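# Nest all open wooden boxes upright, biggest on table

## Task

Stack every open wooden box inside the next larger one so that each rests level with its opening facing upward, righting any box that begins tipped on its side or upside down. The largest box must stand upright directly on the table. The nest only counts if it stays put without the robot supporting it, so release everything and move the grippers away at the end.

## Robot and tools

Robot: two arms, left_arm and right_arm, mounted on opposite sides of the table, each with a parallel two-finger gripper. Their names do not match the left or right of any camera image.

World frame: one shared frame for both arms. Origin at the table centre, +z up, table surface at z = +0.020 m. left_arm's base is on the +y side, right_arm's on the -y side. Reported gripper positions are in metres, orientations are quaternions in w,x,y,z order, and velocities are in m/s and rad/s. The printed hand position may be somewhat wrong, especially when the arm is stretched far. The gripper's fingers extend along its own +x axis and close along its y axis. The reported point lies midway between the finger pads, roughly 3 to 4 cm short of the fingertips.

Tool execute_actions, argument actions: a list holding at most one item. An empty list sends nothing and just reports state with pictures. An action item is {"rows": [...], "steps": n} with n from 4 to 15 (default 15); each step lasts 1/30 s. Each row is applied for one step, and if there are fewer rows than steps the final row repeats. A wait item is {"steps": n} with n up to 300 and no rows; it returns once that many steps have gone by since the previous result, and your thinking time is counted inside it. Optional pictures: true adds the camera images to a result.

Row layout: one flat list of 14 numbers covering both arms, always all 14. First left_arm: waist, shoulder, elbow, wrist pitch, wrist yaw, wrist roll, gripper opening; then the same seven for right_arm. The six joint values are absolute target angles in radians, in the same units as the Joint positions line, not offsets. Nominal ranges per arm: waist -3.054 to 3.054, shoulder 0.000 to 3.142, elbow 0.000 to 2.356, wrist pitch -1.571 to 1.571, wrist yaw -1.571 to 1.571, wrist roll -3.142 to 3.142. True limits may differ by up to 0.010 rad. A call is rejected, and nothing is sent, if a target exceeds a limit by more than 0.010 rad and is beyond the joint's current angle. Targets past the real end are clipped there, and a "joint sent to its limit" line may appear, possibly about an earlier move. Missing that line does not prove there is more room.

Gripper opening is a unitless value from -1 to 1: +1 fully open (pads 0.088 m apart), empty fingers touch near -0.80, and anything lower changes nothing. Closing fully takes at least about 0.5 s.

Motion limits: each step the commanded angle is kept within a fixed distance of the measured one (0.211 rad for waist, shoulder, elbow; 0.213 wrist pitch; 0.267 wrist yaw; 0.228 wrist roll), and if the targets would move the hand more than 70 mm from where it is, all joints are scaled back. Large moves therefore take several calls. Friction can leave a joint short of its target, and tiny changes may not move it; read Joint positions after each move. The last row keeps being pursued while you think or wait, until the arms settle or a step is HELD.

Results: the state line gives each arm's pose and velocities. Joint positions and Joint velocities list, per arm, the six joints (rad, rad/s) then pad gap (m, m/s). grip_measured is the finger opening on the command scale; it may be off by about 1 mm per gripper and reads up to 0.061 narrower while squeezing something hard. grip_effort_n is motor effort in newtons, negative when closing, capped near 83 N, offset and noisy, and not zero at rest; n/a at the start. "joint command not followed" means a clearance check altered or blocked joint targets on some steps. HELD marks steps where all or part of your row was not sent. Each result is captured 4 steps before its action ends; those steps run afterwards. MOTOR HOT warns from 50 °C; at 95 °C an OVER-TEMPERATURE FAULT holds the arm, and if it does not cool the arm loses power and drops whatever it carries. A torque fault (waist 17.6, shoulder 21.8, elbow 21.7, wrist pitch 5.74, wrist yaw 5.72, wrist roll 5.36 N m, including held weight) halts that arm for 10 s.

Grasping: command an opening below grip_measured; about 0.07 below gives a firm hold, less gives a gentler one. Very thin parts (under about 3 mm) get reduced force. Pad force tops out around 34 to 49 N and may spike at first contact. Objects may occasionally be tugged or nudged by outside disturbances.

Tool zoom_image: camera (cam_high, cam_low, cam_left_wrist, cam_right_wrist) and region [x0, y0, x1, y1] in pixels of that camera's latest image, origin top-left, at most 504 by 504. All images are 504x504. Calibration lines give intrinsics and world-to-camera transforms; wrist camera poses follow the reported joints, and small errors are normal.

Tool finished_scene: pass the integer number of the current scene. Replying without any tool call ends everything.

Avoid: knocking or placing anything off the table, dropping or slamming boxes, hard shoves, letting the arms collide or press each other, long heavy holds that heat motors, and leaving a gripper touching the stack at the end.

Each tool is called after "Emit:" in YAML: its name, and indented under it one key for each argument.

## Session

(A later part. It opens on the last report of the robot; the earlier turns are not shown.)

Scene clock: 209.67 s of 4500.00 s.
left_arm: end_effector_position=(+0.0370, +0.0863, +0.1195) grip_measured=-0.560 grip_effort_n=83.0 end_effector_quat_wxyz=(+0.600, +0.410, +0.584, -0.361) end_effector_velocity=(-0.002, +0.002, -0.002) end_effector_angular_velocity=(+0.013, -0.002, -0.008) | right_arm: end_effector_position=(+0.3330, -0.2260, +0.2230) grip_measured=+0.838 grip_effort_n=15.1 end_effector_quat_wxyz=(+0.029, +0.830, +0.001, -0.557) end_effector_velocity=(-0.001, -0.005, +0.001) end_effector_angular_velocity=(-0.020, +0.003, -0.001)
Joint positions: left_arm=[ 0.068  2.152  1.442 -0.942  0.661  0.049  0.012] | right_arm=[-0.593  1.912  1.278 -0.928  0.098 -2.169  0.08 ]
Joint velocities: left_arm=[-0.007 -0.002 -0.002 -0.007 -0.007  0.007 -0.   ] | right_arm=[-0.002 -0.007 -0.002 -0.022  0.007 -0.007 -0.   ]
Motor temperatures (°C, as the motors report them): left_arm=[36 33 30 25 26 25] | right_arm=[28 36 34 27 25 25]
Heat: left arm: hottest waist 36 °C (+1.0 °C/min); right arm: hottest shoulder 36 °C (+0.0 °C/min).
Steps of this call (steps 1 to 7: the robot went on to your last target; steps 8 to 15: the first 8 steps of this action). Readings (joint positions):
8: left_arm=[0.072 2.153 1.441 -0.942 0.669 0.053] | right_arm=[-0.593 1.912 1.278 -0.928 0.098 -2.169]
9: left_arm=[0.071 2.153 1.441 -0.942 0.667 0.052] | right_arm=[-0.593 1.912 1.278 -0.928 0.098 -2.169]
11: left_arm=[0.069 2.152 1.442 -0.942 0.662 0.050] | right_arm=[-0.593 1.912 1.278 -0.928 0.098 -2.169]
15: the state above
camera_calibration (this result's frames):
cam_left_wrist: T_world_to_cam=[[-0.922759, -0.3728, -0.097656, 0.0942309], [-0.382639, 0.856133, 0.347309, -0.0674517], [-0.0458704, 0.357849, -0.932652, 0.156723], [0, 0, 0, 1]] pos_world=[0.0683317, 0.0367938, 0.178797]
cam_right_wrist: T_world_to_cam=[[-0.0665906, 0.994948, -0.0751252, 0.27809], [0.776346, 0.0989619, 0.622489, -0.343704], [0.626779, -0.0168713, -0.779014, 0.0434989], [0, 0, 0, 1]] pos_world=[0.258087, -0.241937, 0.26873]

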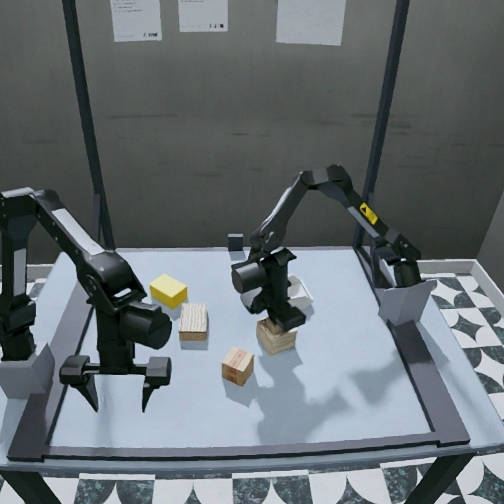

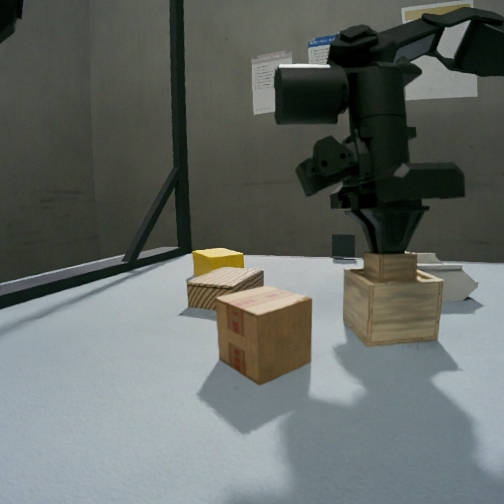

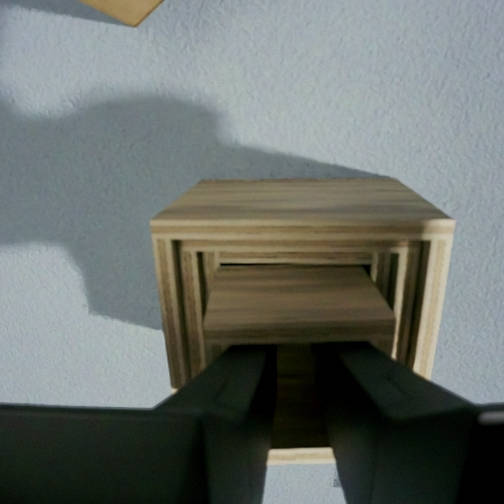

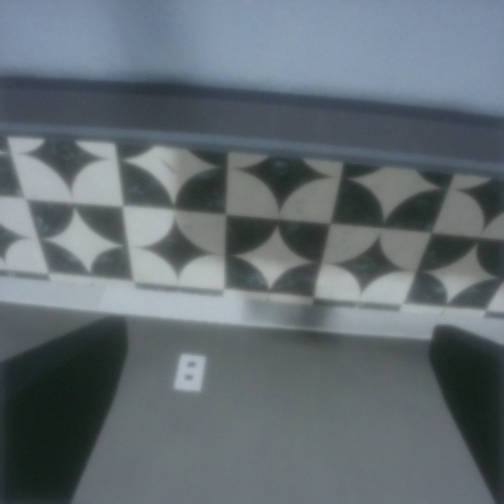

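Emit:
execute_actions:
  actions:
    - {"rows":[[0.05,2.19,1.41,-0.895,0.668,0.045,-0.3,-0.593,1.912,1.278,-0.928,0.098,-2.169,0.84]],"steps":15}
  pictures: true

Emit:
zoom_image:
  camera: "cam_left_wrist"
  region: [140, 160, 460, 400]

Scene clock: 210.27 s of 4500.00 s.
left_arm: end_effector_position=(+0.0370, +0.0907, +0.1015) grip_measured=-0.560 grip_effort_n=83.0 end_effector_quat_wxyz=(+0.589, +0.414, +0.591, -0.363) end_effector_velocity=(+0.002, -0.001, -0.001) end_effector_angular_velocity=(-0.008, -0.013, +0.008) | right_arm: end_effector_position=(+0.3330, -0.2260, +0.2230) grip_measured=+0.838 grip_effort_n=15.1 end_effector_quat_wxyz=(+0.029, +0.830, +0.001, -0.557) end_effector_velocity=(-0.001, -0.002, -0.000) end_effector_angular_velocity=(-0.004, +0.010, +0.004)
Joint positions: left_arm=[ 0.043  2.178  1.416 -0.9    0.672  0.048  0.012] | right_arm=[-0.593  1.912  1.278 -0.928  0.098 -2.169  0.08 ]
Joint velocities: left_arm=[-0.002 -0.002 -0.007  0.022 -0.007 -0.022 -0.   ] | right_arm=[-0.002 -0.002 -0.002 -0.007 -0.007 -0.007 -0.   ]
Motor temperatures (°C, as the motors report them): left_arm=[36 33 30 25 26 25] | right_arm=[28 36 34 27 25 25]
Heat: left arm: hottest waist 36 °C (+1.0 °C/min); right arm: hottest shoulder 36 °C (+0.0 °C/min).
Steps of this call (steps 1 to 4: the last 4 steps of your previous action; steps 5 to 7: the robot went on to your last target; steps 8 to 18: the first 11 steps of this action). Readings (joint positions):
8: left_arm=[0.034 2.152 1.440 -0.940 0.670 0.048] | right_arm=[-0.593 1.912 1.278 -0.928 0.098 -2.169]
9: left_arm=[0.033 2.153 1.436 -0.929 0.672 0.048] | right_arm=[-0.593 1.912 1.278 -0.928 0.098 -2.169]
11: left_arm=[0.036 2.161 1.430 -0.914 0.672 0.048] | right_arm=[-0.593 1.912 1.278 -0.928 0.098 -2.169]
15: left_arm=[0.043 2.177 1.418 -0.903 0.672 0.048] | right_arm=[-0.593 1.912 1.278 -0.928 0.098 -2.169]
18: the state above
camera_calibration (this result's frames):
cam_left_wrist: T_world_to_cam=[[-0.928319, -0.361755, -0.085775, 0.0921214], [-0.366831, 0.8537, 0.369637, -0.0675792], [-0.0604921, 0.374606, -0.925209, 0.136598], [0, 0, 0, 1]] pos_world=[0.068991, 0.0398473, 0.159263]
cam_right_wrist: T_world_to_cam=[[-0.0665906, 0.994948, -0.0751252, 0.27809], [0.776346, 0.0989619, 0.622489, -0.343704], [0.626779, -0.0168713, -0.779014, 0.0434989], [0, 0, 0, 1]] pos_world=[0.258087, -0.241937, 0.26873]

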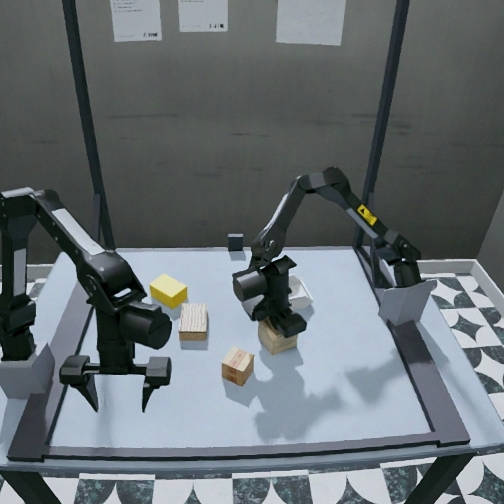

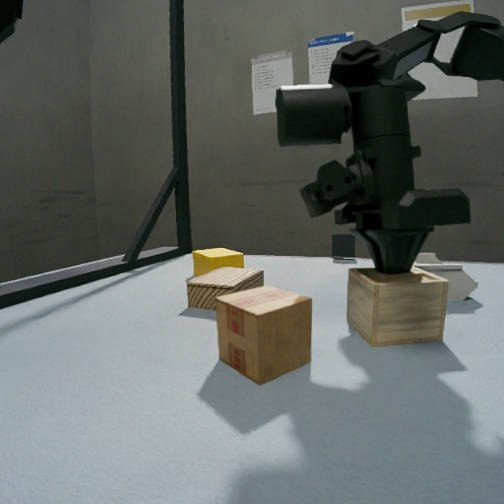

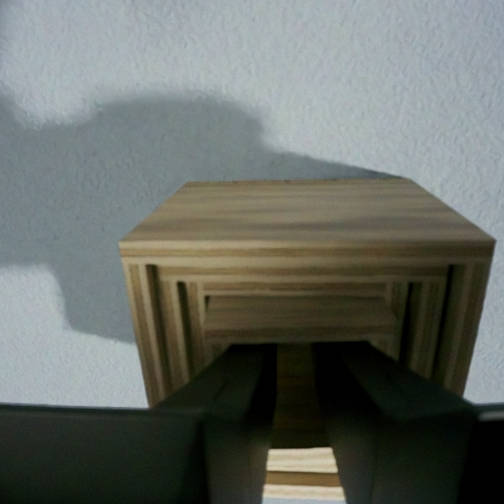

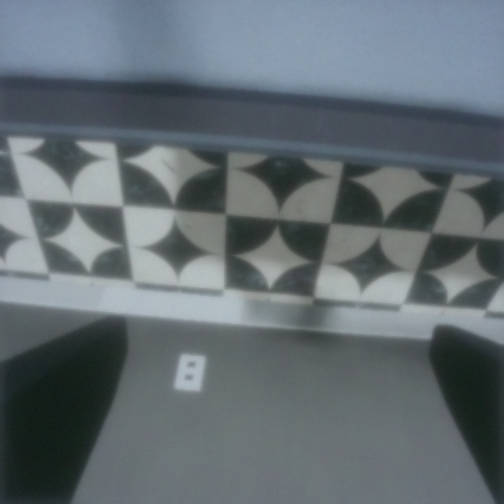

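Region (140, 160, 460, 400) of cam_left_wrist's 504x504 image, scaled by 1.575, with more detail than that image has; it fills the top 378 rows of this view, and the rest is white.

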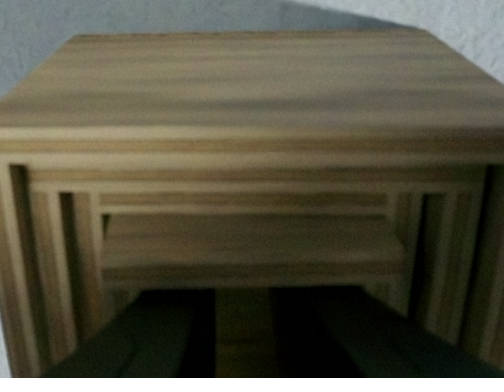

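It's in. Release and lift.

Emit:
execute_actions:
  actions:
    - {"rows":[[0.043,2.178,1.416,-0.9,0.672,0.048,-0.66,-0.593,1.912,1.278,-0.928,0.098,-2.169,0.84]],"steps":12}

Emit:
execute_actions:
  actions:
    - {"rows":[[0.06,2.14,1.47,-1.0,0.672,0.06,-0.66,-0.593,1.912,1.278,-0.928,0.098,-2.169,0.84]],"steps":12}

Emit:
execute_actions:
  actions:
    - {"rows":[[0.15,2.08,1.54,-1.15,0.672,0.1,-0.66,-0.593,1.912,1.278,-0.928,0.098,-2.169,0.84]],"steps":15}
  pictures: true

Emit:
zoom_image:
  camera: "cam_left_wrist"
  region: [100, 150, 454, 504]

Scene clock: 210.70 s of 4500.00 s.
left_arm: end_effector_position=(+0.0370, +0.0905, +0.1013) grip_measured=-0.615 grip_effort_n=-19.3 end_effector_quat_wxyz=(+0.589, +0.415, +0.590, -0.364) end_effector_velocity=(-0.001, +0.002, -0.000) end_effector_angular_velocity=(+0.009, -0.005, +0.025) | right_arm: end_effector_position=(+0.3330, -0.2260, +0.2230) grip_measured=+0.838 grip_effort_n=14.7 end_effector_quat_wxyz=(+0.029, +0.830, +0.001, -0.557) end_effector_velocity=(+0.002, +0.004, +0.001) end_effector_angular_velocity=(+0.014, -0.005, +0.025)
Joint positions: left_arm=[ 0.043  2.178  1.416 -0.898  0.672  0.047  0.009] | right_arm=[-0.593  1.912  1.278 -0.928  0.098 -2.169  0.08 ]
Joint velocities: left_arm=[-0.002 -0.002 -0.002 -0.007 -0.007 -0.022 -0.014] | right_arm=[-0.002 -0.002 -0.002  0.022 -0.007 -0.022 -0.   ]
Motor temperatures (°C, as the motors report them): left_arm=[36 33 30 25 26 25] | right_arm=[28 36 34 27 25 25]
Heat: left arm: hottest waist 36 °C (+1.0 °C/min); right arm: hottest shoulder 36 °C (+0.0 °C/min).
Steps of this call (steps 1 to 4: the last 4 steps of your previous action; step 5: the robot went on to your last target; steps 6 to 13: the first 8 steps of this action). Readings (joint positions):
6: left_arm=[0.043 2.178 1.416 -0.898 0.672 0.047] | right_arm=[-0.593 1.912 1.278 -0.928 0.098 -2.169]
7: left_arm=[0.043 2.178 1.416 -0.898 0.672 0.047] | right_arm=[-0.593 1.912 1.278 -0.928 0.098 -2.169]
9: left_arm=[0.043 2.178 1.416 -0.898 0.672 0.047] | right_arm=[-0.593 1.912 1.278 -0.928 0.098 -2.169]
13: the state above

Scene clock: 211.10 s of 4500.00 s.
left_arm: end_effector_position=(+0.0284, +0.0877, +0.1175) grip_measured=-0.655 grip_effort_n=-18.4 end_effector_quat_wxyz=(+0.589, +0.412, +0.596, -0.358) end_effector_velocity=(-0.019, -0.020, +0.045) end_effector_angular_velocity=(-0.055, -0.032, -0.014) | right_arm: end_effector_position=(+0.3330, -0.2260, +0.2230) grip_measured=+0.838 grip_effort_n=15.1 end_effector_quat_wxyz=(+0.029, +0.830, +0.001, -0.557) end_effector_velocity=(-0.003, -0.001, +0.001) end_effector_angular_velocity=(+0.004, +0.007, -0.004)
Joint positions: left_arm=[ 0.054  2.156  1.458 -0.985  0.672  0.055  0.007] | right_arm=[-0.593  1.912  1.278 -0.928  0.098 -2.169  0.08 ]
Joint velocities: left_arm=[ 0.027 -0.09   0.081 -0.11  -0.007 -0.007 -0.001] | right_arm=[ 0.002 -0.007 -0.002 -0.007 -0.007  0.007 -0.   ]
Motor temperatures (°C, as the motors report them): left_arm=[36 33 30 25 26 25] | right_arm=[28 36 34 27 25 25]
Heat: left arm: hottest waist 36 °C (+1.0 °C/min); right arm: hottest shoulder 36 °C (+0.0 °C/min).
Steps of this call (steps 1 to 4: the last 4 steps of your previous action; steps 5 to 12: the first 8 steps of this action). Readings (joint positions):
5: left_arm=[0.043 2.178 1.420 -0.908 0.672 0.048] | right_arm=[-0.593 1.912 1.278 -0.928 0.098 -2.169]
6: left_arm=[0.044 2.178 1.428 -0.933 0.672 0.049] | right_arm=[-0.593 1.912 1.278 -0.928 0.098 -2.169]
8: left_arm=[0.048 2.173 1.439 -0.961 0.672 0.052] | right_arm=[-0.593 1.912 1.278 -0.928 0.098 -2.169]
12: the state above

Scene clock: 211.60 s of 4500.00 s.
left_arm: end_effector_position=(+0.0261, +0.0849, +0.1737) grip_measured=-0.657 grip_effort_n=-18.8 end_effector_quat_wxyz=(+0.611, +0.388, +0.589, -0.359) end_effector_velocity=(-0.013, +0.009, -0.007) end_effector_angular_velocity=(+0.055, +0.039, +0.038) | right_arm: end_effector_position=(+0.3330, -0.2260, +0.2230) grip_measured=+0.838 grip_effort_n=14.7 end_effector_quat_wxyz=(+0.029, +0.830, +0.001, -0.557) end_effector_velocity=(+0.002, -0.000, +0.001) end_effector_angular_velocity=(-0.005, -0.009, +0.019)
Joint positions: left_arm=[ 0.149  2.087  1.534 -1.139  0.672  0.095  0.007] | right_arm=[-0.593  1.912  1.278 -0.928  0.098 -2.169  0.08 ]
Joint velocities: left_arm=[-0.022  0.002 -0.002 -0.066  0.007 -0.007 -0.   ] | right_arm=[-0.002 -0.002 -0.002  0.007  0.007 -0.022 -0.   ]
Motor temperatures (°C, as the motors report them): left_arm=[36 34 30 25 26 25] | right_arm=[28 36 34 27 25 25]
Heat: left arm: hottest waist 36 °C (+1.0 °C/min); right arm: hottest shoulder 36 °C (+0.0 °C/min).
Steps of this call (steps 1 to 4: the last 4 steps of your previous action; steps 5 to 15: the first 11 steps of this action). Readings (joint positions):
5: left_arm=[0.057 2.149 1.469 -1.010 0.672 0.062] | right_arm=[-0.593 1.912 1.278 -0.928 0.098 -2.169]
6: left_arm=[0.067 2.147 1.480 -1.049 0.672 0.071] | right_arm=[-0.593 1.912 1.278 -0.928 0.098 -2.169]
8: left_arm=[0.098 2.130 1.497 -1.093 0.672 0.081] | right_arm=[-0.593 1.912 1.278 -0.928 0.098 -2.169]
12: left_arm=[0.146 2.093 1.529 -1.128 0.672 0.092] | right_arm=[-0.593 1.912 1.278 -0.928 0.098 -2.169]
15: the state above
camera_calibration (this result's frames):
cam_left_wrist: T_world_to_cam=[[-0.9077, -0.411897, -0.0801317, 0.088901], [-0.414317, 0.849476, 0.326699, -0.0842607], [-0.0664963, 0.329744, -0.941726, 0.211739], [0, 0, 0, 1]] pos_world=[0.0598647, 0.038376, 0.234051]
cam_right_wrist: T_world_to_cam=[[-0.0665906, 0.994948, -0.0751252, 0.27809], [0.776346, 0.0989619, 0.622489, -0.343704], [0.626779, -0.0168713, -0.779014, 0.0434989], [0, 0, 0, 1]] pos_world=[0.258087, -0.241937, 0.26873]

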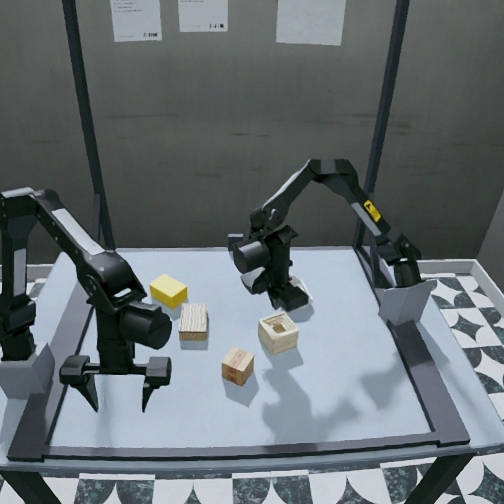

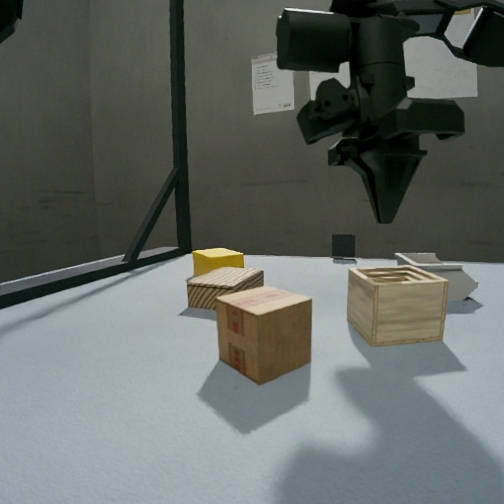

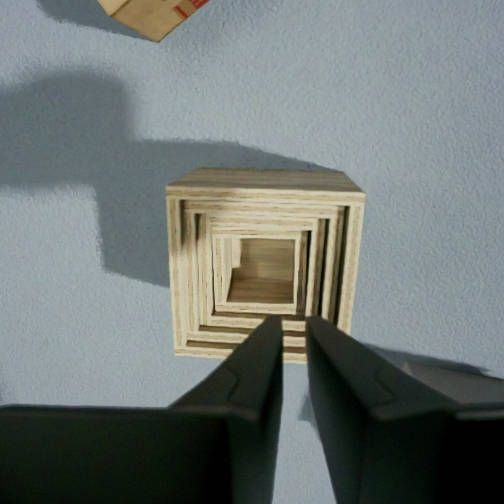

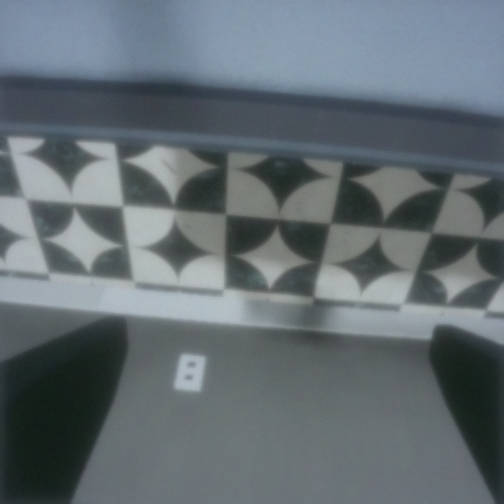

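Region (100, 150, 454, 504) of cam_left_wrist's 504x504 image, scaled by 1.424, with more detail than that image has.

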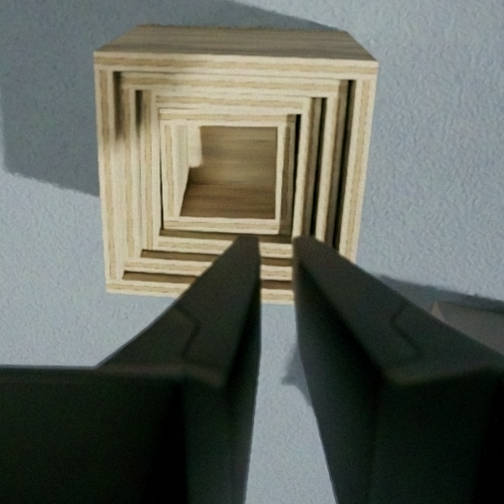

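Emit:
finished_scene:
  scene: 2

The scene is finished: the task was done.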